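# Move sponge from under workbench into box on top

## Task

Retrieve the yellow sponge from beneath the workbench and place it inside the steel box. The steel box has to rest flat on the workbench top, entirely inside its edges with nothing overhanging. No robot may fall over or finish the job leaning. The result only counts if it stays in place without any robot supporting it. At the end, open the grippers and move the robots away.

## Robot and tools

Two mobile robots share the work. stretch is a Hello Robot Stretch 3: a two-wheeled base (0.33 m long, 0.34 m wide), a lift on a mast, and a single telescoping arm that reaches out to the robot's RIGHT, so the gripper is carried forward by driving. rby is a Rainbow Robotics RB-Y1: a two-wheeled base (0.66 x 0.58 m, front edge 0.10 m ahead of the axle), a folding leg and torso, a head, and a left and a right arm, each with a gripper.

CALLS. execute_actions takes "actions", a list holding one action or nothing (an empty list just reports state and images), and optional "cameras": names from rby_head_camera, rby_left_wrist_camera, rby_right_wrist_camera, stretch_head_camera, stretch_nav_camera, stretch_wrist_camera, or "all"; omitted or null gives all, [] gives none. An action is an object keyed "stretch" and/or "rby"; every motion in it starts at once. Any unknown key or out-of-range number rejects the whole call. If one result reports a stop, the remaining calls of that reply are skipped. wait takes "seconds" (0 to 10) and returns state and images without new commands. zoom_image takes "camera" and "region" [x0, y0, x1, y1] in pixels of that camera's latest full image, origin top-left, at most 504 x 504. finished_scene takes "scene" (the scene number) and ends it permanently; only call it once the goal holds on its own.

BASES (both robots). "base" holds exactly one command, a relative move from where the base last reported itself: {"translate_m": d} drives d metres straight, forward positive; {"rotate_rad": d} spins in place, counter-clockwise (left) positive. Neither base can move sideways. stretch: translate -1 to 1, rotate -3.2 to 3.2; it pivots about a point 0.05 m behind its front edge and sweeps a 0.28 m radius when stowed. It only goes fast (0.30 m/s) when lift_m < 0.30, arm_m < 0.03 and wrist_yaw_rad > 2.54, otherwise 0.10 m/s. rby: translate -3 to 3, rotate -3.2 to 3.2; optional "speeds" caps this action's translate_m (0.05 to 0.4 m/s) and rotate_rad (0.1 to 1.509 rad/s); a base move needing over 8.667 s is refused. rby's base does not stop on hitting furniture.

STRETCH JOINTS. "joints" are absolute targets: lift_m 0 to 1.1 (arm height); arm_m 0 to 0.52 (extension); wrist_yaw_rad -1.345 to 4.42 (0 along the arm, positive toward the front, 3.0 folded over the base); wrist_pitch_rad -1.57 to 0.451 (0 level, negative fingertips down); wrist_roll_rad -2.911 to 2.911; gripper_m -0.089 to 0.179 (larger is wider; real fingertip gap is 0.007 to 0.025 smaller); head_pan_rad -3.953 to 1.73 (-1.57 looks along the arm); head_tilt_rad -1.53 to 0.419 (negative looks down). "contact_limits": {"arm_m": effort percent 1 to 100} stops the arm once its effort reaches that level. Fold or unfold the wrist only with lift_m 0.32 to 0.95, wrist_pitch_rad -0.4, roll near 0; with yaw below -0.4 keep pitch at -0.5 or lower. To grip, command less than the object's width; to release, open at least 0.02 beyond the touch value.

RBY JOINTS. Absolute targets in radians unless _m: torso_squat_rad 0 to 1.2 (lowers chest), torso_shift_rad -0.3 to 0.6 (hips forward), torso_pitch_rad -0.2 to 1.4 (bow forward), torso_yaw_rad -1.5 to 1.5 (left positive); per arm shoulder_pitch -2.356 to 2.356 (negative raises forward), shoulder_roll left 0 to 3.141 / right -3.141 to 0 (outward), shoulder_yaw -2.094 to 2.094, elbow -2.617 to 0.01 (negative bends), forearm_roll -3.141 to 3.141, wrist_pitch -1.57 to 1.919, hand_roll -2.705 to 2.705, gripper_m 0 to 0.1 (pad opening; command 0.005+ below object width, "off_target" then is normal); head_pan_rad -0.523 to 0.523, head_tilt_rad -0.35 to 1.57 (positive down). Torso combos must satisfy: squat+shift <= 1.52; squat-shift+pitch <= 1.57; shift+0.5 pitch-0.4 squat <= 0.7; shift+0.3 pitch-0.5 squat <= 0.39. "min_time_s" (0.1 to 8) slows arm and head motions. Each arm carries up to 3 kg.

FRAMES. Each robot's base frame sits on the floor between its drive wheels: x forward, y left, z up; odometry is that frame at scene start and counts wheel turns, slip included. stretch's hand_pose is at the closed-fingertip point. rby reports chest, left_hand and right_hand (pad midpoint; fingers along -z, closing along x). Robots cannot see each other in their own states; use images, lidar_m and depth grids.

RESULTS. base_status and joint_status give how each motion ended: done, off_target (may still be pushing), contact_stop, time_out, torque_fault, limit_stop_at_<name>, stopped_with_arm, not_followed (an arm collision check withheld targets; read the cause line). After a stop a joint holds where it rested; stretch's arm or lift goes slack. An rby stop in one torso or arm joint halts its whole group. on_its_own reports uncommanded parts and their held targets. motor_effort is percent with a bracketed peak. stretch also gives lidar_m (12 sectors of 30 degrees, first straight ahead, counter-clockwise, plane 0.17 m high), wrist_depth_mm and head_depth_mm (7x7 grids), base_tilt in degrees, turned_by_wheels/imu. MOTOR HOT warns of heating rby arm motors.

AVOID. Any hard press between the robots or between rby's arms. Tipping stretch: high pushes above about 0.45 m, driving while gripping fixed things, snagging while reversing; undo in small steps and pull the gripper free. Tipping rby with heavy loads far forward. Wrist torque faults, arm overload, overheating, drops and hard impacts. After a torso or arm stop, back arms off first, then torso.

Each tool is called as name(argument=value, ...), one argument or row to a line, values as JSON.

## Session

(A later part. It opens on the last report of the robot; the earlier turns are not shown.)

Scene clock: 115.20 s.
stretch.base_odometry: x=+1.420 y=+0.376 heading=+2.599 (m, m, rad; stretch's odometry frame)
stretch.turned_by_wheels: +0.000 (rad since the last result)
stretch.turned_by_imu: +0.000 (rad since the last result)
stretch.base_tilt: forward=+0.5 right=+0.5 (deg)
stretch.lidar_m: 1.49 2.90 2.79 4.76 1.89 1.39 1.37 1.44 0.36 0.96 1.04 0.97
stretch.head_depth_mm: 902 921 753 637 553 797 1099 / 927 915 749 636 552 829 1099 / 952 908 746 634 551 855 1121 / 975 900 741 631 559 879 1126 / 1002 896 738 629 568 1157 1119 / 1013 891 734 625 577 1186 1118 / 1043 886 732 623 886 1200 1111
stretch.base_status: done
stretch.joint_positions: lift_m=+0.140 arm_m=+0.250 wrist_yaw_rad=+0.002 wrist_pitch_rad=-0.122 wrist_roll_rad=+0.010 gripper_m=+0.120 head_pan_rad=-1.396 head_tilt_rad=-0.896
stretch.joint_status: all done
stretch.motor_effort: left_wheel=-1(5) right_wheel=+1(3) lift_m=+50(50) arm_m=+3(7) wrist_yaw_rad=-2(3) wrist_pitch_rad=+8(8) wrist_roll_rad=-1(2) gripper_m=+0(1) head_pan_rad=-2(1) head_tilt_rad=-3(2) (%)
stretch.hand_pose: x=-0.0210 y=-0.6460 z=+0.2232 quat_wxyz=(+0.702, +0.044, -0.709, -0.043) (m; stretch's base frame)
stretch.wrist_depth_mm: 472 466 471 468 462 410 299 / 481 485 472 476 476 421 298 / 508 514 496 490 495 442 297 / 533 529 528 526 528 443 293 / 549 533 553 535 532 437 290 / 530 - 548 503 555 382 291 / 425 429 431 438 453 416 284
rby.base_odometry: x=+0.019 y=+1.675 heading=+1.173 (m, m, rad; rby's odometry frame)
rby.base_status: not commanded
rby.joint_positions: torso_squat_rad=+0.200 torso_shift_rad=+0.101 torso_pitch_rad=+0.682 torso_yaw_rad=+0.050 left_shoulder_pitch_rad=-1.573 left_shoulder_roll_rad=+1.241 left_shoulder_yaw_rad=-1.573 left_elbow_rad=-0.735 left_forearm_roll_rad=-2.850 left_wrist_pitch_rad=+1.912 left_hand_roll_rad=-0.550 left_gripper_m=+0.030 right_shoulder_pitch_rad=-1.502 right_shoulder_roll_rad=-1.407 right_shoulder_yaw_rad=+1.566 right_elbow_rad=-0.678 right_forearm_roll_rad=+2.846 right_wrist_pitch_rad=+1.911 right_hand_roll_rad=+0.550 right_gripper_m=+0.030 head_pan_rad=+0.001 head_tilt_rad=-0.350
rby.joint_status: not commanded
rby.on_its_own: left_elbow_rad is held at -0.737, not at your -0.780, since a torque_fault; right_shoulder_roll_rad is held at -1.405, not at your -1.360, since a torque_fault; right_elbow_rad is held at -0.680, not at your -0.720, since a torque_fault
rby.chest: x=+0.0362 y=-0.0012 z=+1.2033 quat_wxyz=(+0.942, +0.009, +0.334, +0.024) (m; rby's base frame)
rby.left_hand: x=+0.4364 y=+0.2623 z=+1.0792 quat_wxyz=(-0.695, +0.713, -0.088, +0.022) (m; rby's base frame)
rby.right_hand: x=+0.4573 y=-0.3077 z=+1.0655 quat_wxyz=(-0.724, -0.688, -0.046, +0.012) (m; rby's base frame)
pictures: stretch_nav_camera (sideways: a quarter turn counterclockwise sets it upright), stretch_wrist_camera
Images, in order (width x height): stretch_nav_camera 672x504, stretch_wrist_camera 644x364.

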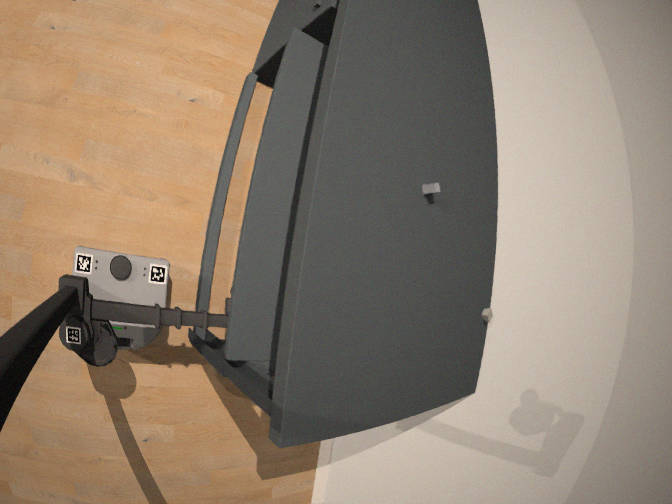

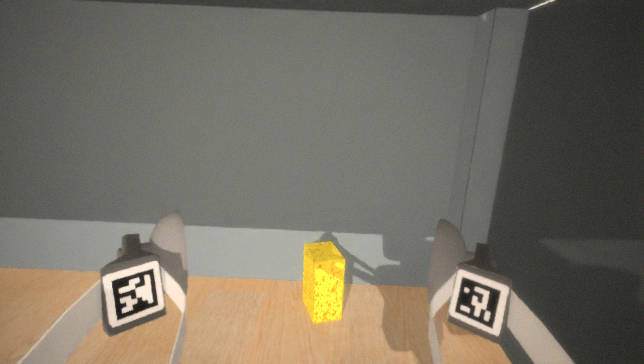

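Closer by ~6 cm, aligned.

execute_actions(
  actions=[
    {"stretch":{"joints":{"arm_m":0.44,"wrist_pitch_rad":-0.2}}},
  ],
  cameras=[],
)

execute_actions(
  actions=[
    {"stretch":{"joints":{"lift_m":0.05,"wrist_pitch_rad":-0.27}}},
  ],
  cameras=[],
)

execute_actions(
  actions=[
    {"stretch":{"joints":{"arm_m":0.505}}},
  ],
  cameras=[],
)

execute_actions(
  actions=[
    {"stretch":{"joints":{"gripper_m":0.02}}},
  ],
  cameras=[],
)

execute_actions(
  actions=[
    {"stretch":{"joints":{"lift_m":0.14,"wrist_pitch_rad":-0.1}}},
  ],
  cameras=["stretch_wrist_camera"],
)

Scene clock: 118.23 s.
stretch.base_odometry: x=+1.420 y=+0.376 heading=+2.599 (m, m, rad; stretch's odometry frame)
stretch.turned_by_wheels: +0.000 (rad since the last result)
stretch.turned_by_imu: +0.000 (rad since the last result)
stretch.base_tilt: forward=+0.6 right=+0.3 (deg)
stretch.lidar_m: 1.50 2.91 2.80 4.77 1.89 1.39 1.37 1.44 0.36 0.97 1.04 0.97
stretch.head_depth_mm: 903 917 753 639 554 798 1102 / 924 913 750 636 553 828 1099 / 949 905 745 633 550 854 1120 / 977 901 743 630 559 878 1129 / 1004 899 739 628 567 1161 1125 / 1016 890 733 625 578 1186 1115 / 1036 886 731 622 887 1201 1114
stretch.base_status: not commanded
stretch.joint_positions: lift_m=+0.140 arm_m=+0.440 wrist_yaw_rad=+0.002 wrist_pitch_rad=-0.215 wrist_roll_rad=+0.010 gripper_m=+0.120 head_pan_rad=-1.396 head_tilt_rad=-0.896
stretch.joint_status: all done
stretch.motor_effort: left_wheel=-1(1) right_wheel=+1(1) lift_m=+51(50) arm_m=+4(2) wrist_yaw_rad=-1(2) wrist_pitch_rad=+6(10) wrist_roll_rad=-1(1) gripper_m=+1(1) head_pan_rad=-1(2) head_tilt_rad=-2(2) (%)
stretch.hand_pose: x=-0.0211 y=-0.8299 z=+0.2002 quat_wxyz=(+0.700, +0.076, -0.706, -0.076) (m; stretch's base frame)
stretch.wrist_depth_mm: 282 283 279 282 274 274 281 / 302 299 294 291 290 289 289 / 313 315 310 308 308 303 258 / 336 329 328 326 319 322 269 / 353 343 353 343 343 343 281 / 375 - 371 360 362 380 291 / 371 372 378 282 381 376 290
rby.base_odometry: x=+0.019 y=+1.675 heading=+1.173 (m, m, rad; rby's odometry frame)
rby.base_status: not commanded
rby.joint_positions: torso_squat_rad=+0.200 torso_shift_rad=+0.101 torso_pitch_rad=+0.682 torso_yaw_rad=+0.050 left_shoulder_pitch_rad=-1.573 left_shoulder_roll_rad=+1.241 left_shoulder_yaw_rad=-1.573 left_elbow_rad=-0.735 left_forearm_roll_rad=-2.850 left_wrist_pitch_rad=+1.912 left_hand_roll_rad=-0.550 left_gripper_m=+0.030 right_shoulder_pitch_rad=-1.502 right_shoulder_roll_rad=-1.407 right_shoulder_yaw_rad=+1.566 right_elbow_rad=-0.678 right_forearm_roll_rad=+2.846 right_wrist_pitch_rad=+1.911 right_hand_roll_rad=+0.550 right_gripper_m=+0.030 head_pan_rad=+0.001 head_tilt_rad=-0.350
rby.joint_status: not commanded
rby.on_its_own: left_elbow_rad is held at -0.737, not at your -0.780, since a torque_fault; right_shoulder_roll_rad is held at -1.405, not at your -1.360, since a torque_fault; right_elbow_rad is held at -0.680, not at your -0.720, since a torque_fault
rby.chest: x=+0.0362 y=-0.0012 z=+1.2033 quat_wxyz=(+0.942, +0.009, +0.334, +0.024) (m; rby's base frame)
rby.left_hand: x=+0.4364 y=+0.2623 z=+1.0792 quat_wxyz=(-0.695, +0.713, -0.088, +0.022) (m; rby's base frame)
rby.right_hand: x=+0.4573 y=-0.3077 z=+1.0655 quat_wxyz=(-0.724, -0.688, -0.046, +0.012) (m; rby's base frame)
pictures: none
No camera images: the call's "cameras" was empty. Leave "cameras" out to get every camera's image.

Scene clock: 119.90 s.
stretch.base_odometry: x=+1.420 y=+0.376 heading=+2.599 (m, m, rad; stretch's odometry frame)
stretch.turned_by_wheels: +0.000 (rad since the last result)
stretch.turned_by_imu: +0.000 (rad since the last result)
stretch.base_tilt: forward=+0.7 right=+0.3 (deg)
stretch.lidar_m: 1.50 2.90 2.79 4.74 1.88 1.39 1.36 1.44 0.36 0.96 1.04 0.97
stretch.head_depth_mm: 902 918 753 638 554 795 1095 / 925 916 749 637 552 829 1097 / 949 908 746 632 550 851 1122 / 976 903 743 631 559 881 1126 / 1002 896 736 628 568 1163 1117 / 1015 890 734 624 577 1186 1116 / 1041 885 732 623 886 1203 1113
stretch.base_status: not commanded
stretch.joint_positions: lift_m=+0.050 arm_m=+0.440 wrist_yaw_rad=+0.002 wrist_pitch_rad=-0.284 wrist_roll_rad=+0.010 gripper_m=+0.120 head_pan_rad=-1.396 head_tilt_rad=-0.896
stretch.joint_status: all done
stretch.motor_effort: left_wheel=-1(1) right_wheel=+0(1) lift_m=+31(42) arm_m=+3(3) wrist_yaw_rad=-2(1) wrist_pitch_rad=+5(7) wrist_roll_rad=-1(1) gripper_m=+0(0) head_pan_rad=-2(2) head_tilt_rad=-3(2) (%)
stretch.hand_pose: x=-0.0211 y=-0.8238 z=+0.0940 quat_wxyz=(+0.697, +0.100, -0.703, -0.100) (m; stretch's base frame)
stretch.wrist_depth_mm: 281 279 278 279 272 272 280 / 300 297 295 293 291 288 286 / 321 316 312 313 311 307 261 / 345 338 339 277 333 332 274 / 341 356 349 251 354 349 284 / 278 - 281 267 291 304 280 / 234 234 236 239 243 237 252
rby.base_odometry: x=+0.019 y=+1.675 heading=+1.173 (m, m, rad; rby's odometry frame)
rby.base_status: not commanded
rby.joint_positions: torso_squat_rad=+0.200 torso_shift_rad=+0.101 torso_pitch_rad=+0.682 torso_yaw_rad=+0.050 left_shoulder_pitch_rad=-1.573 left_shoulder_roll_rad=+1.241 left_shoulder_yaw_rad=-1.573 left_elbow_rad=-0.735 left_forearm_roll_rad=-2.850 left_wrist_pitch_rad=+1.912 left_hand_roll_rad=-0.550 left_gripper_m=+0.030 right_shoulder_pitch_rad=-1.502 right_shoulder_roll_rad=-1.407 right_shoulder_yaw_rad=+1.566 right_elbow_rad=-0.678 right_forearm_roll_rad=+2.846 right_wrist_pitch_rad=+1.911 right_hand_roll_rad=+0.550 right_gripper_m=+0.030 head_pan_rad=+0.001 head_tilt_rad=-0.350
rby.joint_status: not commanded
rby.on_its_own: left_elbow_rad is held at -0.737, not at your -0.780, since a torque_fault; right_shoulder_roll_rad is held at -1.405, not at your -1.360, since a torque_fault; right_elbow_rad is held at -0.680, not at your -0.720, since a torque_fault
rby.chest: x=+0.0362 y=-0.0012 z=+1.2033 quat_wxyz=(+0.942, +0.009, +0.334, +0.024) (m; rby's base frame)
rby.left_hand: x=+0.4364 y=+0.2623 z=+1.0792 quat_wxyz=(-0.695, +0.713, -0.088, +0.022) (m; rby's base frame)
rby.right_hand: x=+0.4573 y=-0.3077 z=+1.0655 quat_wxyz=(-0.724, -0.688, -0.046, +0.012) (m; rby's base frame)
pictures: none
No camera images: the call's "cameras" was empty. Leave "cameras" out to get every camera's image.

Scene clock: 121.53 s.
stretch.base_odometry: x=+1.420 y=+0.376 heading=+2.599 (m, m, rad; stretch's odometry frame)
stretch.turned_by_wheels: +0.000 (rad since the last result)
stretch.turned_by_imu: +0.000 (rad since the last result)
stretch.base_tilt: forward=+0.5 right=+0.5 (deg)
stretch.lidar_m: 1.50 2.91 2.79 4.75 1.88 1.39 1.36 1.44 0.36 0.96 1.04 0.97
stretch.head_depth_mm: 900 917 753 639 554 798 1099 / 928 912 748 636 551 829 1099 / 950 906 746 633 551 854 1119 / 977 903 743 631 559 879 1123 / 1006 895 739 627 567 1162 1118 / 1014 891 734 624 576 1182 1115 / 1037 885 731 622 887 1200 1112
stretch.base_status: not commanded
stretch.joint_positions: lift_m=+0.050 arm_m=+0.505 wrist_yaw_rad=+0.002 wrist_pitch_rad=-0.284 wrist_roll_rad=+0.010 gripper_m=+0.120 head_pan_rad=-1.396 head_tilt_rad=-0.896
stretch.joint_status: all done
stretch.motor_effort: left_wheel=-1(1) right_wheel=+1(1) lift_m=+32(31) arm_m=+4(5) wrist_yaw_rad=-2(2) wrist_pitch_rad=+5(5) wrist_roll_rad=-1(1) gripper_m=+0(0) head_pan_rad=-1(2) head_tilt_rad=-3(2) (%)
stretch.hand_pose: x=-0.0211 y=-0.8888 z=+0.0940 quat_wxyz=(+0.697, +0.100, -0.703, -0.101) (m; stretch's base frame)
stretch.wrist_depth_mm: 220 221 218 218 216 213 212 / 234 234 230 230 229 225 226 / 250 246 245 244 243 241 242 / 266 266 263 260 257 256 260 / 291 278 281 205 274 275 282 / 277 - 284 184 277 288 280 / 235 232 238 202 244 238 248
rby.base_odometry: x=+0.019 y=+1.675 heading=+1.173 (m, m, rad; rby's odometry frame)
rby.base_status: not commanded
rby.joint_positions: torso_squat_rad=+0.200 torso_shift_rad=+0.101 torso_pitch_rad=+0.682 torso_yaw_rad=+0.050 left_shoulder_pitch_rad=-1.573 left_shoulder_roll_rad=+1.241 left_shoulder_yaw_rad=-1.573 left_elbow_rad=-0.735 left_forearm_roll_rad=-2.850 left_wrist_pitch_rad=+1.912 left_hand_roll_rad=-0.550 left_gripper_m=+0.030 right_shoulder_pitch_rad=-1.502 right_shoulder_roll_rad=-1.407 right_shoulder_yaw_rad=+1.566 right_elbow_rad=-0.678 right_forearm_roll_rad=+2.846 right_wrist_pitch_rad=+1.911 right_hand_roll_rad=+0.550 right_gripper_m=+0.030 head_pan_rad=+0.001 head_tilt_rad=-0.350
rby.joint_status: not commanded
rby.on_its_own: left_elbow_rad is held at -0.737, not at your -0.780, since a torque_fault; right_shoulder_roll_rad is held at -1.405, not at your -1.360, since a torque_fault; right_elbow_rad is held at -0.680, not at your -0.720, since a torque_fault
rby.chest: x=+0.0362 y=-0.0012 z=+1.2033 quat_wxyz=(+0.942, +0.009, +0.334, +0.024) (m; rby's base frame)
rby.left_hand: x=+0.4364 y=+0.2623 z=+1.0792 quat_wxyz=(-0.695, +0.713, -0.088, +0.022) (m; rby's base frame)
rby.right_hand: x=+0.4573 y=-0.3077 z=+1.0655 quat_wxyz=(-0.724, -0.688, -0.046, +0.012) (m; rby's base frame)
pictures: none
No camera images: the call's "cameras" was empty. Leave "cameras" out to get every camera's image.

Scene clock: 123.03 s.
stretch.base_odometry: x=+1.420 y=+0.376 heading=+2.599 (m, m, rad; stretch's odometry frame)
stretch.turned_by_wheels: +0.000 (rad since the last result)
stretch.turned_by_imu: +0.000 (rad since the last result)
stretch.base_tilt: forward=+0.6 right=+0.4 (deg)
stretch.lidar_m: 1.49 2.90 2.80 4.77 1.89 1.39 1.36 1.44 0.36 0.97 1.04 0.97
stretch.head_depth_mm: 901 917 753 639 554 799 1098 / 926 912 749 637 552 827 1099 / 952 907 746 632 550 856 1122 / 976 900 742 631 558 880 1123 / 1000 895 738 627 568 1160 1117 / 1013 889 734 625 577 1183 1115 / 1039 883 729 623 888 1200 1113
stretch.base_status: not commanded
stretch.joint_positions: lift_m=+0.050 arm_m=+0.505 wrist_yaw_rad=+0.002 wrist_pitch_rad=-0.284 wrist_roll_rad=+0.010 gripper_m=+0.020 head_pan_rad=-1.396 head_tilt_rad=-0.896
stretch.joint_status: all done
stretch.motor_effort: left_wheel=-1(1) right_wheel=+1(1) lift_m=+31(32) arm_m=+3(3) wrist_yaw_rad=-2(2) wrist_pitch_rad=+5(5) wrist_roll_rad=-1(1) gripper_m=-6(98) head_pan_rad=-1(1) head_tilt_rad=-3(2) (%)
stretch.hand_pose: x=-0.0211 y=-0.8888 z=+0.0940 quat_wxyz=(+0.697, +0.100, -0.703, -0.101) (m; stretch's base frame)
stretch.wrist_depth_mm: 220 221 217 218 215 213 213 / 235 231 231 230 227 226 224 / 249 249 247 246 243 240 242 / 268 266 265 263 259 255 261 / 290 288 282 194 277 274 280 / 275 275 - 184 292 292 281 / 232 233 235 199 236 249 246
rby.base_odometry: x=+0.019 y=+1.675 heading=+1.173 (m, m, rad; rby's odometry frame)
rby.base_status: not commanded
rby.joint_positions: torso_squat_rad=+0.200 torso_shift_rad=+0.101 torso_pitch_rad=+0.682 torso_yaw_rad=+0.050 left_shoulder_pitch_rad=-1.573 left_shoulder_roll_rad=+1.241 left_shoulder_yaw_rad=-1.573 left_elbow_rad=-0.735 left_forearm_roll_rad=-2.850 left_wrist_pitch_rad=+1.912 left_hand_roll_rad=-0.550 left_gripper_m=+0.030 right_shoulder_pitch_rad=-1.502 right_shoulder_roll_rad=-1.407 right_shoulder_yaw_rad=+1.566 right_elbow_rad=-0.678 right_forearm_roll_rad=+2.846 right_wrist_pitch_rad=+1.911 right_hand_roll_rad=+0.550 right_gripper_m=+0.030 head_pan_rad=+0.001 head_tilt_rad=-0.350
rby.joint_status: not commanded
rby.on_its_own: left_elbow_rad is held at -0.737, not at your -0.780, since a torque_fault; right_shoulder_roll_rad is held at -1.405, not at your -1.360, since a torque_fault; right_elbow_rad is held at -0.680, not at your -0.720, since a torque_fault
rby.chest: x=+0.0362 y=-0.0012 z=+1.2033 quat_wxyz=(+0.942, +0.009, +0.334, +0.024) (m; rby's base frame)
rby.left_hand: x=+0.4364 y=+0.2623 z=+1.0792 quat_wxyz=(-0.695, +0.713, -0.088, +0.022) (m; rby's base frame)
rby.right_hand: x=+0.4573 y=-0.3077 z=+1.0655 quat_wxyz=(-0.724, -0.688, -0.046, +0.012) (m; rby's base frame)
pictures: none
No camera images: the call's "cameras" was empty. Leave "cameras" out to get every camera's image.

Scene clock: 124.70 s.
stretch.base_odometry: x=+1.420 y=+0.376 heading=+2.599 (m, m, rad; stretch's odometry frame)
stretch.turned_by_wheels: +0.000 (rad since the last result)
stretch.turned_by_imu: +0.000 (rad since the last result)
stretch.base_tilt: forward=+0.5 right=+0.5 (deg)
stretch.lidar_m: 1.49 2.90 2.79 4.74 1.89 1.40 1.36 1.44 0.36 0.92 1.04 0.97
stretch.head_depth_mm: 902 917 753 638 554 798 1101 / 928 913 749 636 552 828 1095 / 951 907 745 633 550 853 1112 / 976 900 742 631 559 878 1127 / 1001 896 738 627 568 1157 1119 / 1015 890 734 624 578 1185 1117 / 1038 885 731 623 888 1203 1110
stretch.base_status: not commanded
stretch.joint_positions: lift_m=+0.140 arm_m=+0.505 wrist_yaw_rad=+0.002 wrist_pitch_rad=-0.124 wrist_roll_rad=+0.010 gripper_m=+0.020 head_pan_rad=-1.396 head_tilt_rad=-0.896
stretch.joint_status: all done
stretch.motor_effort: left_wheel=-1(1) right_wheel=+1(1) lift_m=+50(52) arm_m=+3(4) wrist_yaw_rad=-2(2) wrist_pitch_rad=+9(9) wrist_roll_rad=-1(1) gripper_m=-6(7) head_pan_rad=-1(2) head_tilt_rad=-2(2) (%)
stretch.hand_pose: x=-0.0211 y=-0.9009 z=+0.2228 quat_wxyz=(+0.702, +0.044, -0.709, -0.044) (m; stretch's base frame)
stretch.wrist_depth_mm: 225 222 225 223 219 218 217 / 233 233 232 231 228 227 225 / 243 244 237 239 239 234 237 / 254 251 252 251 248 246 250 / 265 264 259 192 257 257 260 / 275 276 - 182 267 266 270 / 290 288 289 199 285 279 279
rby.base_odometry: x=+0.019 y=+1.675 heading=+1.173 (m, m, rad; rby's odometry frame)
rby.base_status: not commanded
rby.joint_positions: torso_squat_rad=+0.200 torso_shift_rad=+0.101 torso_pitch_rad=+0.682 torso_yaw_rad=+0.050 left_shoulder_pitch_rad=-1.573 left_shoulder_roll_rad=+1.241 left_shoulder_yaw_rad=-1.573 left_elbow_rad=-0.735 left_forearm_roll_rad=-2.850 left_wrist_pitch_rad=+1.912 left_hand_roll_rad=-0.550 left_gripper_m=+0.030 right_shoulder_pitch_rad=-1.502 right_shoulder_roll_rad=-1.407 right_shoulder_yaw_rad=+1.566 right_elbow_rad=-0.678 right_forearm_roll_rad=+2.846 right_wrist_pitch_rad=+1.911 right_hand_roll_rad=+0.550 right_gripper_m=+0.030 head_pan_rad=+0.001 head_tilt_rad=-0.350
rby.joint_status: not commanded
rby.on_its_own: left_elbow_rad is held at -0.737, not at your -0.780, since a torque_fault; right_shoulder_roll_rad is held at -1.405, not at your -1.360, since a torque_fault; right_elbow_rad is held at -0.680, not at your -0.720, since a torque_fault
rby.chest: x=+0.0362 y=-0.0012 z=+1.2033 quat_wxyz=(+0.942, +0.009, +0.334, +0.024) (m; rby's base frame)
rby.left_hand: x=+0.4364 y=+0.2623 z=+1.0792 quat_wxyz=(-0.695, +0.713, -0.088, +0.022) (m; rby's base frame)
rby.right_hand: x=+0.4573 y=-0.3077 z=+1.0655 quat_wxyz=(-0.724, -0.688, -0.046, +0.012) (m; rby's base frame)
pictures: stretch_wrist_camera
Images, in order (width x height): stretch_wrist_camera 644x364.

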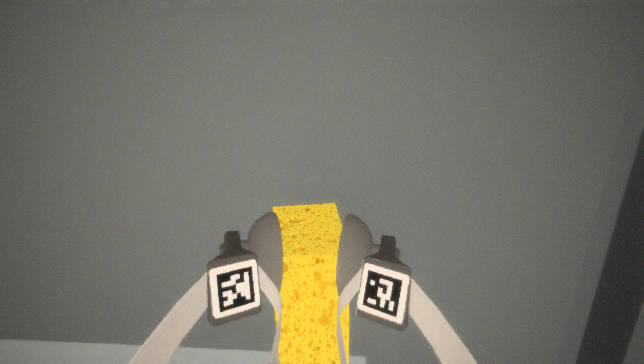

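execute_actions(
  actions=[
    {"stretch":{"joints":{"arm_m":0.0,"wrist_pitch_rad":-0.03}},"rby":{"base":{"rotate_rad":-0.138},"speeds":{"rotate_rad":0.4}}},
  ],
  cameras=[],
)

execute_actions(
  actions=[
    {"stretch":{"joints":{"wrist_yaw_rad":1.6}},"rby":{"base":{"translate_m":2.04},"speeds":{"translate_m":0.3}}},
  ],
  cameras=[],
)

execute_actions(
  actions=[
    {"stretch":{"joints":{"lift_m":1.1}},"rby":{"base":{"rotate_rad":0.57},"speeds":{"rotate_rad":0.4}}},
  ],
  cameras=["rby_head_camera","stretch_wrist_camera","stretch_nav_camera"],
)

Scene clock: 130.40 s.
stretch.base_odometry: x=+1.420 y=+0.376 heading=+2.599 (m, m, rad; stretch's odometry frame)
stretch.turned_by_wheels: +0.000 (rad since the last result)
stretch.turned_by_imu: +0.001 (rad since the last result)
stretch.base_tilt: forward=+0.6 right=+0.5 (deg)
stretch.lidar_m: 1.50 2.89 2.83 4.77 1.88 1.39 1.37 1.44 0.36 0.42 1.04 0.97
stretch.head_depth_mm: 903 915 754 636 555 797 1098 / 926 914 749 636 552 830 1101 / 949 906 745 633 551 855 1126 / 972 904 742 631 559 878 1130 / 1004 897 738 627 568 1158 1122 / 1016 889 734 626 576 1186 1113 / 1039 886 730 623 888 1200 1110
stretch.base_status: not commanded
stretch.joint_positions: lift_m=+0.140 arm_m=+0.000 wrist_yaw_rad=+0.001 wrist_pitch_rad=-0.054 wrist_roll_rad=+0.010 gripper_m=+0.020 head_pan_rad=-1.396 head_tilt_rad=-0.896
stretch.joint_status: all done
stretch.motor_effort: left_wheel=-1(1) right_wheel=+1(1) lift_m=+51(50) arm_m=-4(5) wrist_yaw_rad=-1(2) wrist_pitch_rad=+9(10) wrist_roll_rad=-1(1) gripper_m=-7(6) head_pan_rad=-1(1) head_tilt_rad=-2(3) (%)
stretch.hand_pose: x=-0.0211 y=-0.3999 z=+0.2405 quat_wxyz=(+0.703, +0.020, -0.710, -0.019) (m; stretch's base frame)
stretch.wrist_depth_mm: 427 405 385 365 357 337 274 / 750 734 710 741 686 433 284 / 762 791 760 770 726 433 285 / 781 785 784 785 719 435 281 / 818 795 813 193 742 423 278 / 619 633 - 183 644 412 277 / 472 486 484 197 482 414 274
rby.base_odometry: x=+0.019 y=+1.674 heading=+1.035 (m, m, rad; rby's odometry frame)
rby.base_status: done
rby.joint_positions: torso_squat_rad=+0.200 torso_shift_rad=+0.101 torso_pitch_rad=+0.682 torso_yaw_rad=+0.050 left_shoulder_pitch_rad=-1.573 left_shoulder_roll_rad=+1.241 left_shoulder_yaw_rad=-1.573 left_elbow_rad=-0.735 left_forearm_roll_rad=-2.850 left_wrist_pitch_rad=+1.912 left_hand_roll_rad=-0.550 left_gripper_m=+0.030 right_shoulder_pitch_rad=-1.502 right_shoulder_roll_rad=-1.407 right_shoulder_yaw_rad=+1.566 right_elbow_rad=-0.678 right_forearm_roll_rad=+2.846 right_wrist_pitch_rad=+1.911 right_hand_roll_rad=+0.550 right_gripper_m=+0.030 head_pan_rad=+0.001 head_tilt_rad=-0.350
rby.joint_status: not commanded
rby.on_its_own: left_elbow_rad is held at -0.737, not at your -0.780, since a torque_fault; right_shoulder_roll_rad is held at -1.405, not at your -1.360, since a torque_fault; right_elbow_rad is held at -0.680, not at your -0.720, since a torque_fault
rby.chest: x=+0.0362 y=-0.0012 z=+1.2033 quat_wxyz=(+0.942, +0.009, +0.334, +0.024) (m; rby's base frame)
rby.left_hand: x=+0.4364 y=+0.2623 z=+1.0792 quat_wxyz=(-0.695, +0.713, -0.088, +0.022) (m; rby's base frame)
rby.right_hand: x=+0.4572 y=-0.3078 z=+1.0655 quat_wxyz=(-0.724, -0.688, -0.046, +0.012) (m; rby's base frame)
pictures: none
No camera images: the call's "cameras" was empty. Leave "cameras" out to get every camera's image.

Scene clock: 138.23 s.
stretch.base_odometry: x=+1.420 y=+0.376 heading=+2.599 (m, m, rad; stretch's odometry frame)
stretch.turned_by_wheels: +0.000 (rad since the last result)
stretch.turned_by_imu: +0.001 (rad since the last result)
stretch.base_tilt: forward=+0.6 right=+0.3 (deg)
stretch.lidar_m: 1.02 0.79 0.78 4.76 1.88 1.39 1.36 1.44 0.36 0.96 1.04 0.28
stretch.head_depth_mm: 901 919 754 640 555 797 1097 / 924 916 750 636 552 829 1102 / 949 908 746 633 550 854 1124 / 977 904 742 631 559 880 1136 / 1003 894 738 627 567 1160 1136 / 1015 891 734 626 578 1184 1128 / 1038 889 732 622 886 1203 1107
stretch.base_status: not commanded
stretch.joint_positions: lift_m=+0.140 arm_m=+0.000 wrist_yaw_rad=+1.597 wrist_pitch_rad=-0.054 wrist_roll_rad=+0.010 gripper_m=+0.020 head_pan_rad=-1.396 head_tilt_rad=-0.896
stretch.joint_status: all done
stretch.motor_effort: left_wheel=-1(1) right_wheel=+1(1) lift_m=+50(50) arm_m=-4(4) wrist_yaw_rad=+2(3) wrist_pitch_rad=+9(9) wrist_roll_rad=-1(1) gripper_m=-5(5) head_pan_rad=-1(1) head_tilt_rad=-2(3) (%)
stretch.hand_pose: x=+0.2331 y=-0.1386 z=+0.2405 quat_wxyz=(+0.505, +0.522, -0.482, +0.490) (m; stretch's base frame)
stretch.wrist_depth_mm: 796 - - - 975 388 338 / - - - - 952 789 735 / - - - - 925 809 806 / 711 847 - - 870 837 836 / 735 888 954 194 873 884 871 / 613 634 - 182 586 676 686 / 481 475 471 197 479 476 518
rby.base_odometry: x=+1.061 y=+3.428 heading=+1.035 (m, m, rad; rby's odometry frame)
rby.base_status: done
rby.joint_positions: torso_squat_rad=+0.200 torso_shift_rad=+0.101 torso_pitch_rad=+0.682 torso_yaw_rad=+0.050 left_shoulder_pitch_rad=-1.573 left_shoulder_roll_rad=+1.241 left_shoulder_yaw_rad=-1.573 left_elbow_rad=-0.735 left_forearm_roll_rad=-2.850 left_wrist_pitch_rad=+1.912 left_hand_roll_rad=-0.550 left_gripper_m=+0.030 right_shoulder_pitch_rad=-1.502 right_shoulder_roll_rad=-1.407 right_shoulder_yaw_rad=+1.566 right_elbow_rad=-0.678 right_forearm_roll_rad=+2.846 right_wrist_pitch_rad=+1.911 right_hand_roll_rad=+0.550 right_gripper_m=+0.030 head_pan_rad=+0.001 head_tilt_rad=-0.350
rby.joint_status: not commanded
rby.on_its_own: left_elbow_rad is held at -0.737, not at your -0.780, since a torque_fault; right_shoulder_roll_rad is held at -1.405, not at your -1.360, since a torque_fault; right_elbow_rad is held at -0.680, not at your -0.720, since a torque_fault
rby.chest: x=+0.0363 y=-0.0012 z=+1.2032 quat_wxyz=(+0.942, +0.009, +0.334, +0.024) (m; rby's base frame)
rby.left_hand: x=+0.4365 y=+0.2623 z=+1.0791 quat_wxyz=(-0.695, +0.713, -0.088, +0.022) (m; rby's base frame)
rby.right_hand: x=+0.4573 y=-0.3077 z=+1.0654 quat_wxyz=(-0.724, -0.688, -0.046, +0.012) (m; rby's base frame)
pictures: none
No camera images: the call's "cameras" was empty. Leave "cameras" out to get every camera's image.

Scene clock: 147.77 s.
stretch.base_odometry: x=+1.420 y=+0.376 heading=+2.599 (m, m, rad; stretch's odometry frame)
stretch.turned_by_wheels: +0.000 (rad since the last result)
stretch.turned_by_imu: +0.001 (rad since the last result)
stretch.base_tilt: forward=+0.6 right=+0.3 (deg)
stretch.lidar_m: 1.50 0.66 0.74 4.74 1.89 1.39 1.36 1.43 0.36 0.96 1.04 0.97
stretch.head_depth_mm: 880 - - 626 554 796 1098 / 910 - - 635 551 829 1099 / 926 - - 632 550 855 1116 / - - - 603 559 880 1129 / - - - 602 568 1155 1120 / - - - 599 577 1184 1111 / 1025 - - 611 887 1200 1111
stretch.base_status: not commanded
stretch.joint_positions: lift_m=+1.097 arm_m=+0.000 wrist_yaw_rad=+1.597 wrist_pitch_rad=-0.053 wrist_roll_rad=+0.010 gripper_m=+0.020 head_pan_rad=-1.396 head_tilt_rad=-0.896
stretch.joint_status: all done
joint sent to its limit — the command would take stretch.lift_m past its upper limit, so that joint was sent only as far as its limit.
stretch.motor_effort: left_wheel=-1(1) right_wheel=+0(1) lift_m=+50(53) arm_m=-3(3) wrist_yaw_rad=+1(2) wrist_pitch_rad=+8(8) wrist_roll_rad=-1(1) gripper_m=-6(5) head_pan_rad=-2(1) head_tilt_rad=-3(3) (%)
stretch.hand_pose: x=+0.2331 y=-0.1386 z=+1.1982 quat_wxyz=(+0.505, +0.522, -0.482, +0.490) (m; stretch's base frame)
stretch.wrist_depth_mm: - - - - - - - / 655 877 - - - - - / 615 825 - - - - - / 669 712 987 - - - - / - 464 467 194 - - - / - 376 - 183 - - - / 264 223 - 197 839 829 824
rby.base_odometry: x=+1.061 y=+3.428 heading=+1.605 (m, m, rad; rby's odometry frame)
rby.base_status: done
rby.joint_positions: torso_squat_rad=+0.200 torso_shift_rad=+0.101 torso_pitch_rad=+0.682 torso_yaw_rad=+0.050 left_shoulder_pitch_rad=-1.573 left_shoulder_roll_rad=+1.241 left_shoulder_yaw_rad=-1.573 left_elbow_rad=-0.735 left_forearm_roll_rad=-2.850 left_wrist_pitch_rad=+1.912 left_hand_roll_rad=-0.550 left_gripper_m=+0.030 right_shoulder_pitch_rad=-1.502 right_shoulder_roll_rad=-1.407 right_shoulder_yaw_rad=+1.566 right_elbow_rad=-0.678 right_forearm_roll_rad=+2.846 right_wrist_pitch_rad=+1.911 right_hand_roll_rad=+0.550 right_gripper_m=+0.030 head_pan_rad=+0.001 head_tilt_rad=-0.350
rby.joint_status: not commanded
rby.on_its_own: left_elbow_rad is held at -0.737, not at your -0.780, since a torque_fault; right_shoulder_roll_rad is held at -1.405, not at your -1.360, since a torque_fault; right_elbow_rad is held at -0.680, not at your -0.720, since a torque_fault
rby.chest: x=+0.0362 y=-0.0012 z=+1.2032 quat_wxyz=(+0.942, +0.009, +0.334, +0.024) (m; rby's base frame)
rby.left_hand: x=+0.4364 y=+0.2624 z=+1.0791 quat_wxyz=(-0.695, +0.713, -0.088, +0.022) (m; rby's base frame)
rby.right_hand: x=+0.4573 y=-0.3077 z=+1.0654 quat_wxyz=(-0.724, -0.688, -0.046, +0.012) (m; rby's base frame)
pictures: rby_head_camera, stretch_nav_camera (sideways: a quarter turn counterclockwise sets it upright), stretch_wrist_camera
Images, in order (width x height): rby_head_camera 896x504, stretch_nav_camera 672x504, stretch_wrist_camera 644x364.

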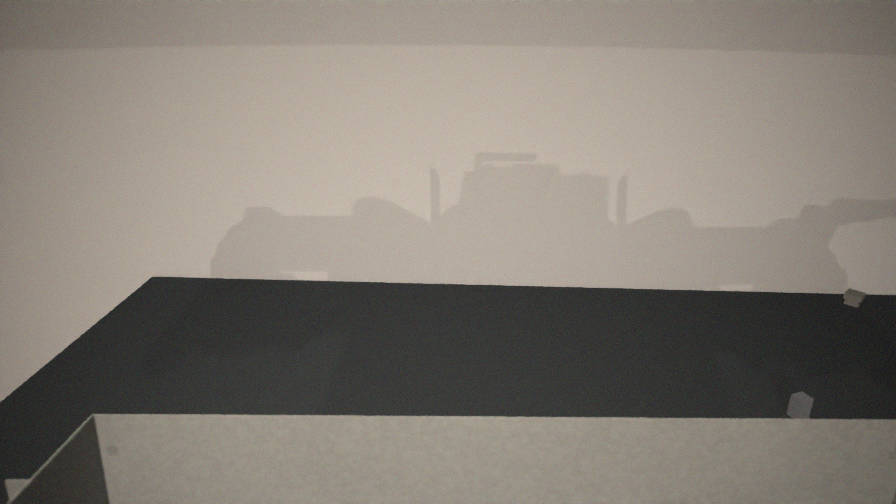

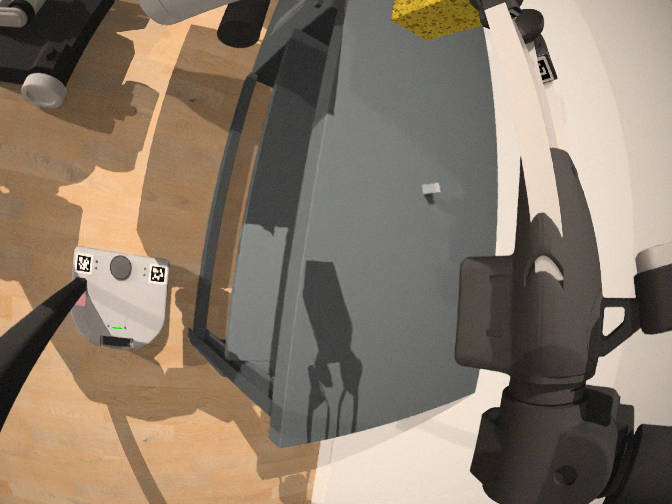

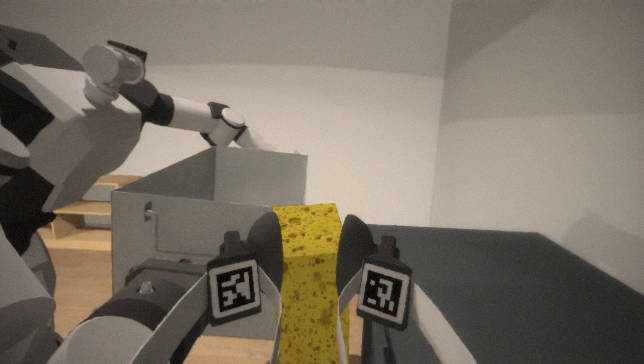

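execute_actions(
  actions=[
    {"stretch":{"joints":{"wrist_yaw_rad":0.6,"head_pan_rad":-0.6,"head_tilt_rad":-0.8}},"rby":{"base":{"translate_m":0.35},"speeds":{"translate_m":0.15}}},
  ],
  cameras=["rby_head_camera","stretch_head_camera","stretch_nav_camera"],
)

Scene clock: 151.50 s.
stretch.base_odometry: x=+1.420 y=+0.376 heading=+2.599 (m, m, rad; stretch's odometry frame)
stretch.turned_by_wheels: +0.000 (rad since the last result)
stretch.turned_by_imu: +0.001 (rad since the last result)
stretch.base_tilt: forward=+0.8 right=+0.2 (deg)
stretch.lidar_m: 0.52 0.54 0.95 4.74 1.88 1.40 1.37 1.44 0.36 0.96 1.04 0.97
stretch.head_depth_mm: 1230 380 370 698 591 522 763 / 1287 314 353 695 588 844 815 / 511 305 821 690 941 910 1133 / - 404 838 728 1050 1272 1148 / - 535 833 1198 1456 1297 1142 / - 527 1233 1628 1481 1292 1141 / - 1422 1932 1737 1476 1284 1118
stretch.base_status: not commanded
stretch.joint_positions: lift_m=+1.097 arm_m=+0.000 wrist_yaw_rad=+0.603 wrist_pitch_rad=-0.053 wrist_roll_rad=+0.010 gripper_m=+0.020 head_pan_rad=-0.607 head_tilt_rad=-0.804
stretch.joint_status: all done
stretch.motor_effort: left_wheel=-1(1) right_wheel=+1(1) lift_m=+50(50) arm_m=-3(3) wrist_yaw_rad=-4(4) wrist_pitch_rad=+9(8) wrist_roll_rad=-2(1) gripper_m=-6(5) head_pan_rad=+3(29) head_tilt_rad=+2(14) (%)
stretch.hand_pose: x=+0.1229 y=-0.3550 z=+1.1982 quat_wxyz=(+0.677, +0.229, -0.673, +0.190) (m; stretch's base frame)
stretch.wrist_depth_mm: - - - - 835 722 624 / - - - - 883 762 641 / - - - - 878 743 658 / 702 - - - 889 771 665 / 418 - - 192 912 775 676 / 355 493 - 181 893 781 702 / 246 238 695 196 764 784 715
rby.base_odometry: x=+1.049 y=+3.778 heading=+1.605 (m, m, rad; rby's odometry frame)
rby.base_status: done
rby.joint_positions: torso_squat_rad=+0.200 torso_shift_rad=+0.101 torso_pitch_rad=+0.682 torso_yaw_rad=+0.050 left_shoulder_pitch_rad=-1.573 left_shoulder_roll_rad=+1.241 left_shoulder_yaw_rad=-1.573 left_elbow_rad=-0.735 left_forearm_roll_rad=-2.850 left_wrist_pitch_rad=+1.912 left_hand_roll_rad=-0.550 left_gripper_m=+0.030 right_shoulder_pitch_rad=-1.502 right_shoulder_roll_rad=-1.407 right_shoulder_yaw_rad=+1.566 right_elbow_rad=-0.678 right_forearm_roll_rad=+2.846 right_wrist_pitch_rad=+1.911 right_hand_roll_rad=+0.550 right_gripper_m=+0.030 head_pan_rad=+0.001 head_tilt_rad=-0.350
rby.joint_status: not commanded
rby.on_its_own: left_elbow_rad is held at -0.737, not at your -0.780, since a torque_fault; right_shoulder_roll_rad is held at -1.405, not at your -1.360, since a torque_fault; right_elbow_rad is held at -0.680, not at your -0.720, since a torque_fault
rby.chest: x=+0.0362 y=-0.0012 z=+1.2033 quat_wxyz=(+0.942, +0.009, +0.334, +0.024) (m; rby's base frame)
rby.left_hand: x=+0.4364 y=+0.2624 z=+1.0792 quat_wxyz=(-0.695, +0.713, -0.088, +0.022) (m; rby's base frame)
rby.right_hand: x=+0.4573 y=-0.3077 z=+1.0655 quat_wxyz=(-0.724, -0.688, -0.046, +0.012) (m; rby's base frame)
pictures: rby_head_camera, stretch_head_camera (sideways: a quarter turn clockwise sets it upright), stretch_nav_camera (sideways: a quarter turn counterclockwise sets it upright)
Images, in order (width x height): rby_head_camera 896x504, stretch_head_camera 896x504, stretch_nav_camera 672x504.

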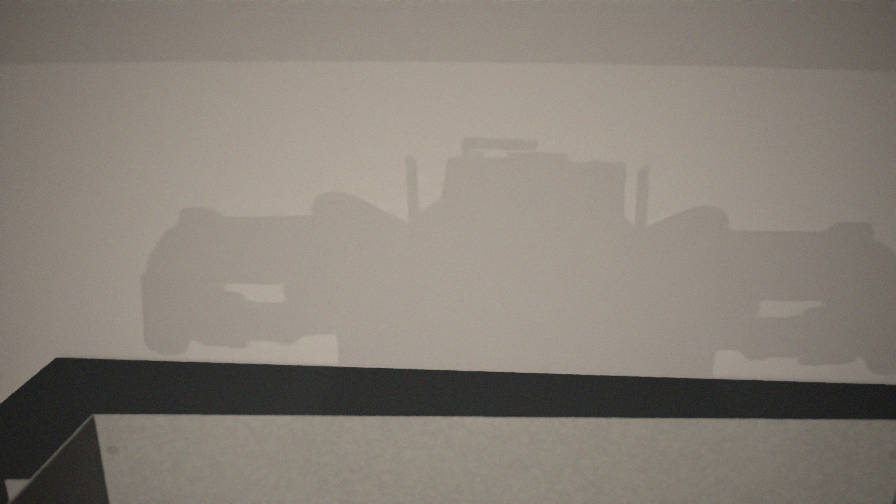

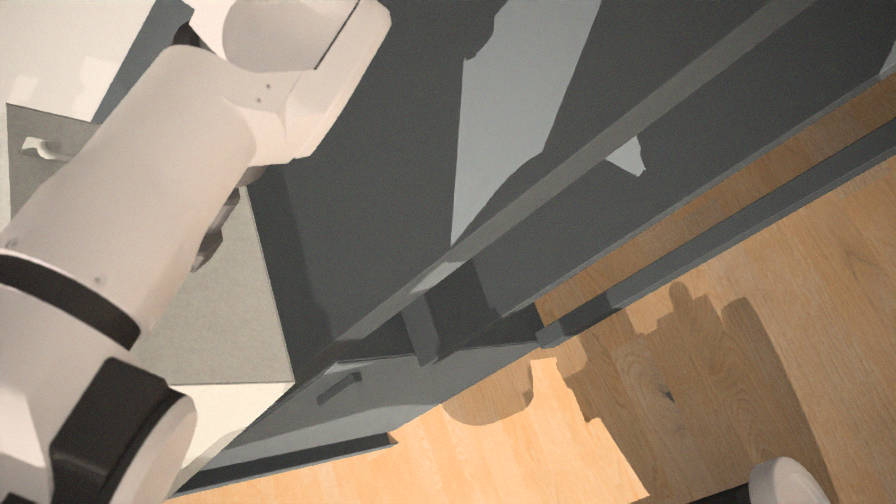

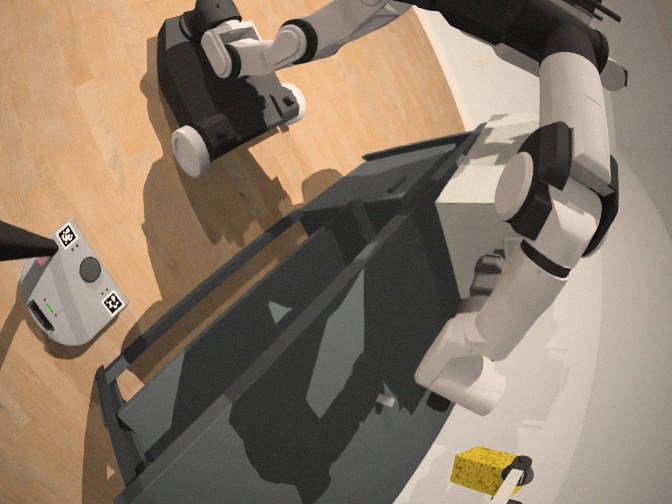

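execute_actions(
  actions=[
    {"stretch":{"base":{"translate_m":-0.6},"joints":{"wrist_yaw_rad":0.0}}},
  ],
  cameras=[],
)

execute_actions(
  actions=[
    {"rby":{"base":{"translate_m":0.14},"speeds":{"translate_m":0.1}}},
  ],
  cameras=["stretch_head_camera","stretch_nav_camera"],
)

Scene clock: 159.07 s.
stretch.base_odometry: x=+1.934 y=+0.066 heading=+2.599 (m, m, rad; stretch's odometry frame)
stretch.turned_by_wheels: +0.000 (rad since the last result)
stretch.turned_by_imu: +0.000 (rad since the last result)
stretch.base_tilt: forward=+0.5 right=+0.5 (deg)
stretch.lidar_m: 1.11 1.23 4.98 2.71 1.04 0.79 0.78 0.82 1.06 1.04 0.48 0.45
stretch.head_depth_mm: 1202 1105 857 738 1062 1289 1156 / 1329 1094 852 697 1012 1236 1156 / 1443 1090 847 691 785 1020 1149 / 1503 1078 841 705 999 1230 1147 / 1486 1070 836 1150 1429 1291 1142 / 1256 1062 1308 1674 1487 1286 1139 / 970 1193 1866 1743 1483 1290 1137
stretch.base_status: done
stretch.joint_positions: lift_m=+1.097 arm_m=+0.000 wrist_yaw_rad=+0.002 wrist_pitch_rad=-0.053 wrist_roll_rad=+0.010 gripper_m=+0.020 head_pan_rad=-0.607 head_tilt_rad=-0.804
stretch.joint_status: all done
stretch.motor_effort: left_wheel=+0(5) right_wheel=+1(3) lift_m=+50(50) arm_m=-3(3) wrist_yaw_rad=-2(3) wrist_pitch_rad=+8(8) wrist_roll_rad=-2(1) gripper_m=-6(6) head_pan_rad=+3(3) head_tilt_rad=+2(3) (%)
stretch.hand_pose: x=-0.0208 y=-0.3998 z=+1.1982 quat_wxyz=(+0.703, +0.020, -0.710, -0.018) (m; stretch's base frame)
stretch.wrist_depth_mm: 756 761 754 755 774 745 727 / 793 780 786 787 768 752 781 / 823 811 804 792 797 805 775 / 846 851 835 841 841 818 833 / 891 856 837 193 856 861 833 / 870 883 - 183 872 872 859 / 742 789 912 197 911 895 877
rby.base_odometry: x=+1.049 y=+3.778 heading=+1.605 (m, m, rad; rby's odometry frame)
rby.base_status: not commanded
rby.joint_positions: torso_squat_rad=+0.200 torso_shift_rad=+0.101 torso_pitch_rad=+0.682 torso_yaw_rad=+0.050 left_shoulder_pitch_rad=-1.573 left_shoulder_roll_rad=+1.241 left_shoulder_yaw_rad=-1.573 left_elbow_rad=-0.735 left_forearm_roll_rad=-2.850 left_wrist_pitch_rad=+1.912 left_hand_roll_rad=-0.550 left_gripper_m=+0.030 right_shoulder_pitch_rad=-1.502 right_shoulder_roll_rad=-1.407 right_shoulder_yaw_rad=+1.566 right_elbow_rad=-0.678 right_forearm_roll_rad=+2.846 right_wrist_pitch_rad=+1.911 right_hand_roll_rad=+0.550 right_gripper_m=+0.030 head_pan_rad=+0.001 head_tilt_rad=-0.350
rby.joint_status: not commanded
rby.on_its_own: left_elbow_rad is held at -0.737, not at your -0.780, since a torque_fault; right_shoulder_roll_rad is held at -1.405, not at your -1.360, since a torque_fault; right_elbow_rad is held at -0.680, not at your -0.720, since a torque_fault
rby.chest: x=+0.0362 y=-0.0012 z=+1.2033 quat_wxyz=(+0.942, +0.009, +0.334, +0.024) (m; rby's base frame)
rby.left_hand: x=+0.4364 y=+0.2624 z=+1.0792 quat_wxyz=(-0.695, +0.713, -0.088, +0.022) (m; rby's base frame)
rby.right_hand: x=+0.4573 y=-0.3077 z=+1.0655 quat_wxyz=(-0.724, -0.688, -0.046, +0.012) (m; rby's base frame)
pictures: none
No camera images: the call's "cameras" was empty. Leave "cameras" out to get every camera's image.

Scene clock: 161.00 s.
stretch.base_odometry: x=+1.934 y=+0.066 heading=+2.599 (m, m, rad; stretch's odometry frame)
stretch.turned_by_wheels: +0.000 (rad since the last result)
stretch.turned_by_imu: +0.000 (rad since the last result)
stretch.base_tilt: forward=+0.7 right=+0.2 (deg)
stretch.lidar_m: 1.11 1.23 5.01 2.71 1.04 0.79 0.78 0.82 1.07 1.04 0.48 0.45
stretch.head_depth_mm: 1203 1107 854 737 1063 1291 1160 / 1328 1096 853 696 1011 1237 1159 / 1449 1087 846 692 788 1023 1150 / 1357 1076 842 706 1000 1228 1147 / 1273 1073 836 1146 1429 1297 1143 / 1265 1065 1309 1667 1479 1289 1141 / 1256 1193 1872 1735 1486 1286 1139
stretch.base_status: not commanded
stretch.joint_positions: lift_m=+1.097 arm_m=+0.000 wrist_yaw_rad=+0.002 wrist_pitch_rad=-0.053 wrist_roll_rad=+0.010 gripper_m=+0.020 head_pan_rad=-0.607 head_tilt_rad=-0.804
stretch.joint_status: not commanded
stretch.motor_effort: left_wheel=-1(0) right_wheel=+0(1) lift_m=+50(51) arm_m=-3(3) wrist_yaw_rad=-3(2) wrist_pitch_rad=+8(8) wrist_roll_rad=-1(1) gripper_m=-7(6) head_pan_rad=+3(2) head_tilt_rad=+3(2) (%)
stretch.hand_pose: x=-0.0208 y=-0.3998 z=+1.1982 quat_wxyz=(+0.703, +0.020, -0.710, -0.018) (m; stretch's base frame)
stretch.wrist_depth_mm: 786 776 798 760 749 736 766 / 781 761 767 786 773 775 766 / 797 800 790 814 786 795 786 / 857 829 808 821 819 804 813 / 881 866 835 192 814 859 823 / 876 886 - 181 861 851 872 / 751 780 920 197 900 912 882
rby.base_odometry: x=+1.044 y=+3.918 heading=+1.605 (m, m, rad; rby's odometry frame)
rby.base_status: done
rby.joint_positions: torso_squat_rad=+0.200 torso_shift_rad=+0.101 torso_pitch_rad=+0.682 torso_yaw_rad=+0.050 left_shoulder_pitch_rad=-1.573 left_shoulder_roll_rad=+1.241 left_shoulder_yaw_rad=-1.573 left_elbow_rad=-0.735 left_forearm_roll_rad=-2.850 left_wrist_pitch_rad=+1.912 left_hand_roll_rad=-0.550 left_gripper_m=+0.030 right_shoulder_pitch_rad=-1.502 right_shoulder_roll_rad=-1.407 right_shoulder_yaw_rad=+1.566 right_elbow_rad=-0.678 right_forearm_roll_rad=+2.846 right_wrist_pitch_rad=+1.911 right_hand_roll_rad=+0.550 right_gripper_m=+0.030 head_pan_rad=+0.001 head_tilt_rad=-0.350
rby.joint_status: not commanded
rby.on_its_own: left_elbow_rad is held at -0.737, not at your -0.780, since a torque_fault; right_shoulder_roll_rad is held at -1.405, not at your -1.360, since a torque_fault; right_elbow_rad is held at -0.680, not at your -0.720, since a torque_fault
rby.chest: x=+0.0363 y=-0.0012 z=+1.2032 quat_wxyz=(+0.942, +0.009, +0.334, +0.024) (m; rby's base frame)
rby.left_hand: x=+0.4364 y=+0.2624 z=+1.0791 quat_wxyz=(-0.695, +0.713, -0.088, +0.022) (m; rby's base frame)
rby.right_hand: x=+0.4574 y=-0.3077 z=+1.0654 quat_wxyz=(-0.724, -0.688, -0.046, +0.012) (m; rby's base frame)
pictures: stretch_head_camera (sideways: a quarter turn clockwise sets it upright), stretch_nav_camera (sideways: a quarter turn counterclockwise sets it upright)
Images, in order (width x height): stretch_head_camera 896x504, stretch_nav_camera 672x504.

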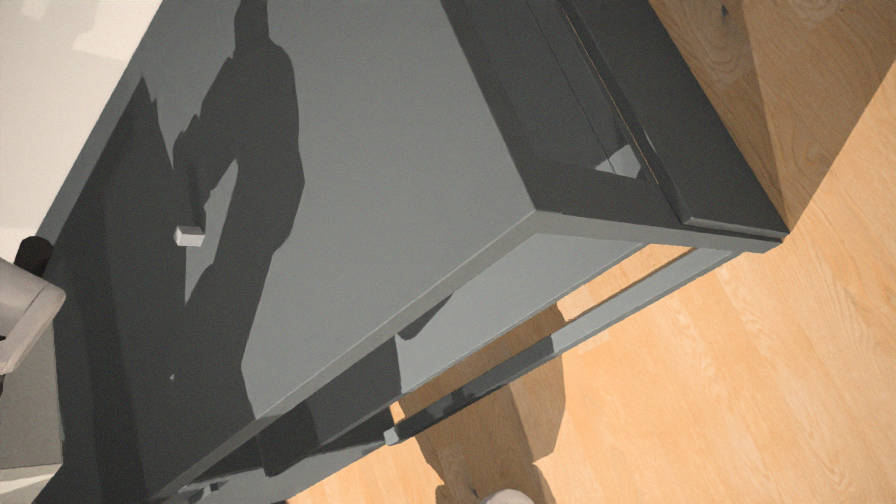

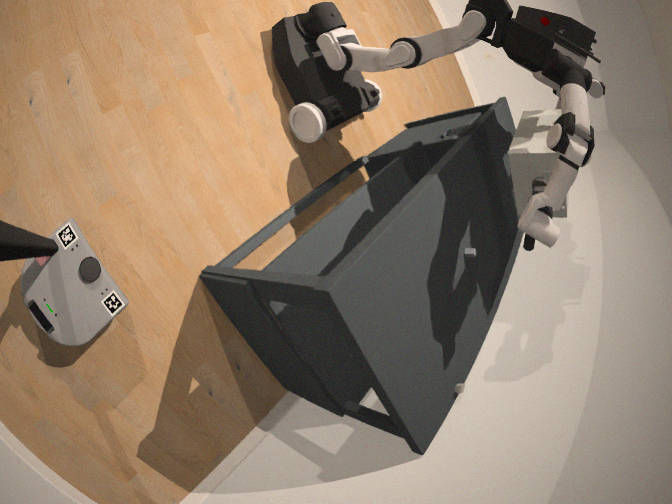

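execute_actions(
  actions=[
    {"rby":{"joints":{"torso_squat_rad":0.42,"torso_shift_rad":0.27,"torso_pitch_rad":0.8,"left_hand_roll_rad":-0.67,"right_hand_roll_rad":0.67},"min_time_s":2}},
  ],
  cameras=["stretch_nav_camera","rby_left_wrist_camera","rby_right_wrist_camera"],
)

Scene clock: 163.67 s.
stretch.base_odometry: x=+1.934 y=+0.066 heading=+2.599 (m, m, rad; stretch's odometry frame)
stretch.turned_by_wheels: +0.000 (rad since the last result)
stretch.turned_by_imu: +0.000 (rad since the last result)
stretch.base_tilt: forward=+0.6 right=+0.2 (deg)
stretch.lidar_m: 1.11 1.23 5.00 2.70 1.04 0.79 0.78 0.81 1.07 1.04 0.48 0.45
stretch.head_depth_mm: 1201 1107 856 736 1064 1293 1156 / 1338 1102 852 696 1015 1237 1151 / 1436 1051 846 694 786 1020 1153 / 922 1037 841 706 1002 1229 1150 / 998 1069 836 1151 1438 1293 1143 / 1047 1064 1311 1669 1491 1290 1141 / 1252 1193 1867 1749 1479 1281 1136
stretch.base_status: not commanded
stretch.joint_positions: lift_m=+1.097 arm_m=+0.000 wrist_yaw_rad=+0.002 wrist_pitch_rad=-0.053 wrist_roll_rad=+0.010 gripper_m=+0.020 head_pan_rad=-0.607 head_tilt_rad=-0.804
stretch.joint_status: not commanded
stretch.motor_effort: left_wheel=-1(1) right_wheel=+0(1) lift_m=+50(50) arm_m=-4(4) wrist_yaw_rad=-2(3) wrist_pitch_rad=+9(8) wrist_roll_rad=-1(1) gripper_m=-6(6) head_pan_rad=+2(2) head_tilt_rad=+2(2) (%)
stretch.hand_pose: x=-0.0208 y=-0.3998 z=+1.1982 quat_wxyz=(+0.703, +0.020, -0.710, -0.018) (m; stretch's base frame)
stretch.wrist_depth_mm: 781 758 771 745 750 764 763 / 798 788 780 769 763 754 761 / 833 804 816 793 803 802 790 / 845 822 826 796 816 823 812 / 882 870 861 191 865 843 851 / 887 897 - 182 869 865 848 / 746 786 915 197 900 875 905
rby.base_odometry: x=+1.044 y=+3.918 heading=+1.605 (m, m, rad; rby's odometry frame)
rby.base_status: not commanded
rby.joint_positions: torso_squat_rad=+0.420 torso_shift_rad=+0.271 torso_pitch_rad=+0.802 torso_yaw_rad=+0.050 left_shoulder_pitch_rad=-1.573 left_shoulder_roll_rad=+1.241 left_shoulder_yaw_rad=-1.573 left_elbow_rad=-0.735 left_forearm_roll_rad=-2.850 left_wrist_pitch_rad=+1.912 left_hand_roll_rad=-0.670 left_gripper_m=+0.030 right_shoulder_pitch_rad=-1.502 right_shoulder_roll_rad=-1.407 right_shoulder_yaw_rad=+1.566 right_elbow_rad=-0.678 right_forearm_roll_rad=+2.846 right_wrist_pitch_rad=+1.911 right_hand_roll_rad=+0.670 right_gripper_m=+0.030 head_pan_rad=+0.001 head_tilt_rad=-0.350
rby.joint_status: all done
rby.on_its_own: left_elbow_rad is held at -0.737, not at your -0.780, since a torque_fault; right_shoulder_roll_rad is held at -1.405, not at your -1.360, since a torque_fault; right_elbow_rad is held at -0.680, not at your -0.720, since a torque_fault
rby.chest: x=+0.1656 y=-0.0011 z=+1.1114 quat_wxyz=(+0.920, +0.011, +0.390, +0.023) (m; rby's base frame)
rby.left_hand: x=+0.5480 y=+0.2625 z=+0.9402 quat_wxyz=(-0.688, +0.720, -0.087, +0.020) (m; rby's base frame)
rby.right_hand: x=+0.5672 y=-0.3075 z=+0.9242 quat_wxyz=(-0.722, -0.691, -0.048, +0.010) (m; rby's base frame)
pictures: rby_left_wrist_camera, rby_right_wrist_camera, stretch_nav_camera (sideways: a quarter turn counterclockwise sets it upright)
Images, in order (width x height): rby_left_wrist_camera 644x364, rby_right_wrist_camera 644x364, stretch_nav_camera 672x504.

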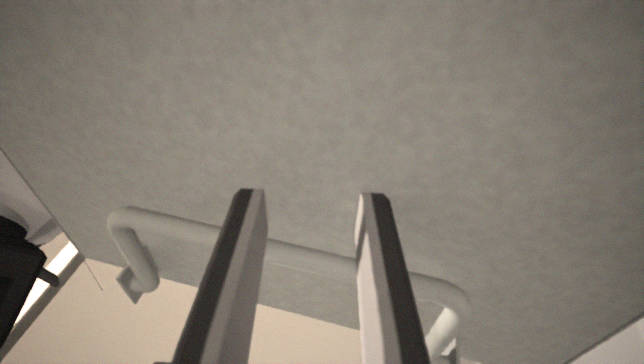

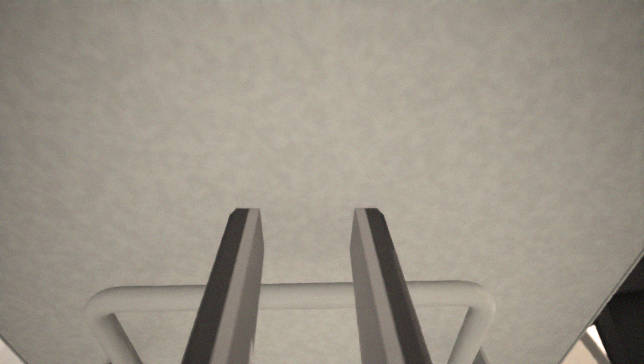

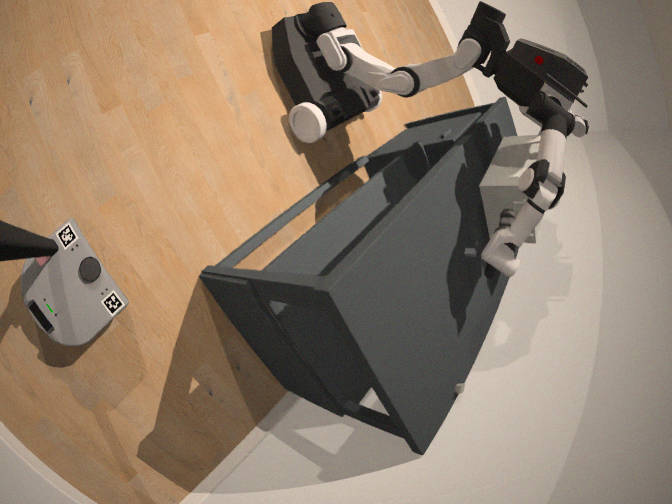

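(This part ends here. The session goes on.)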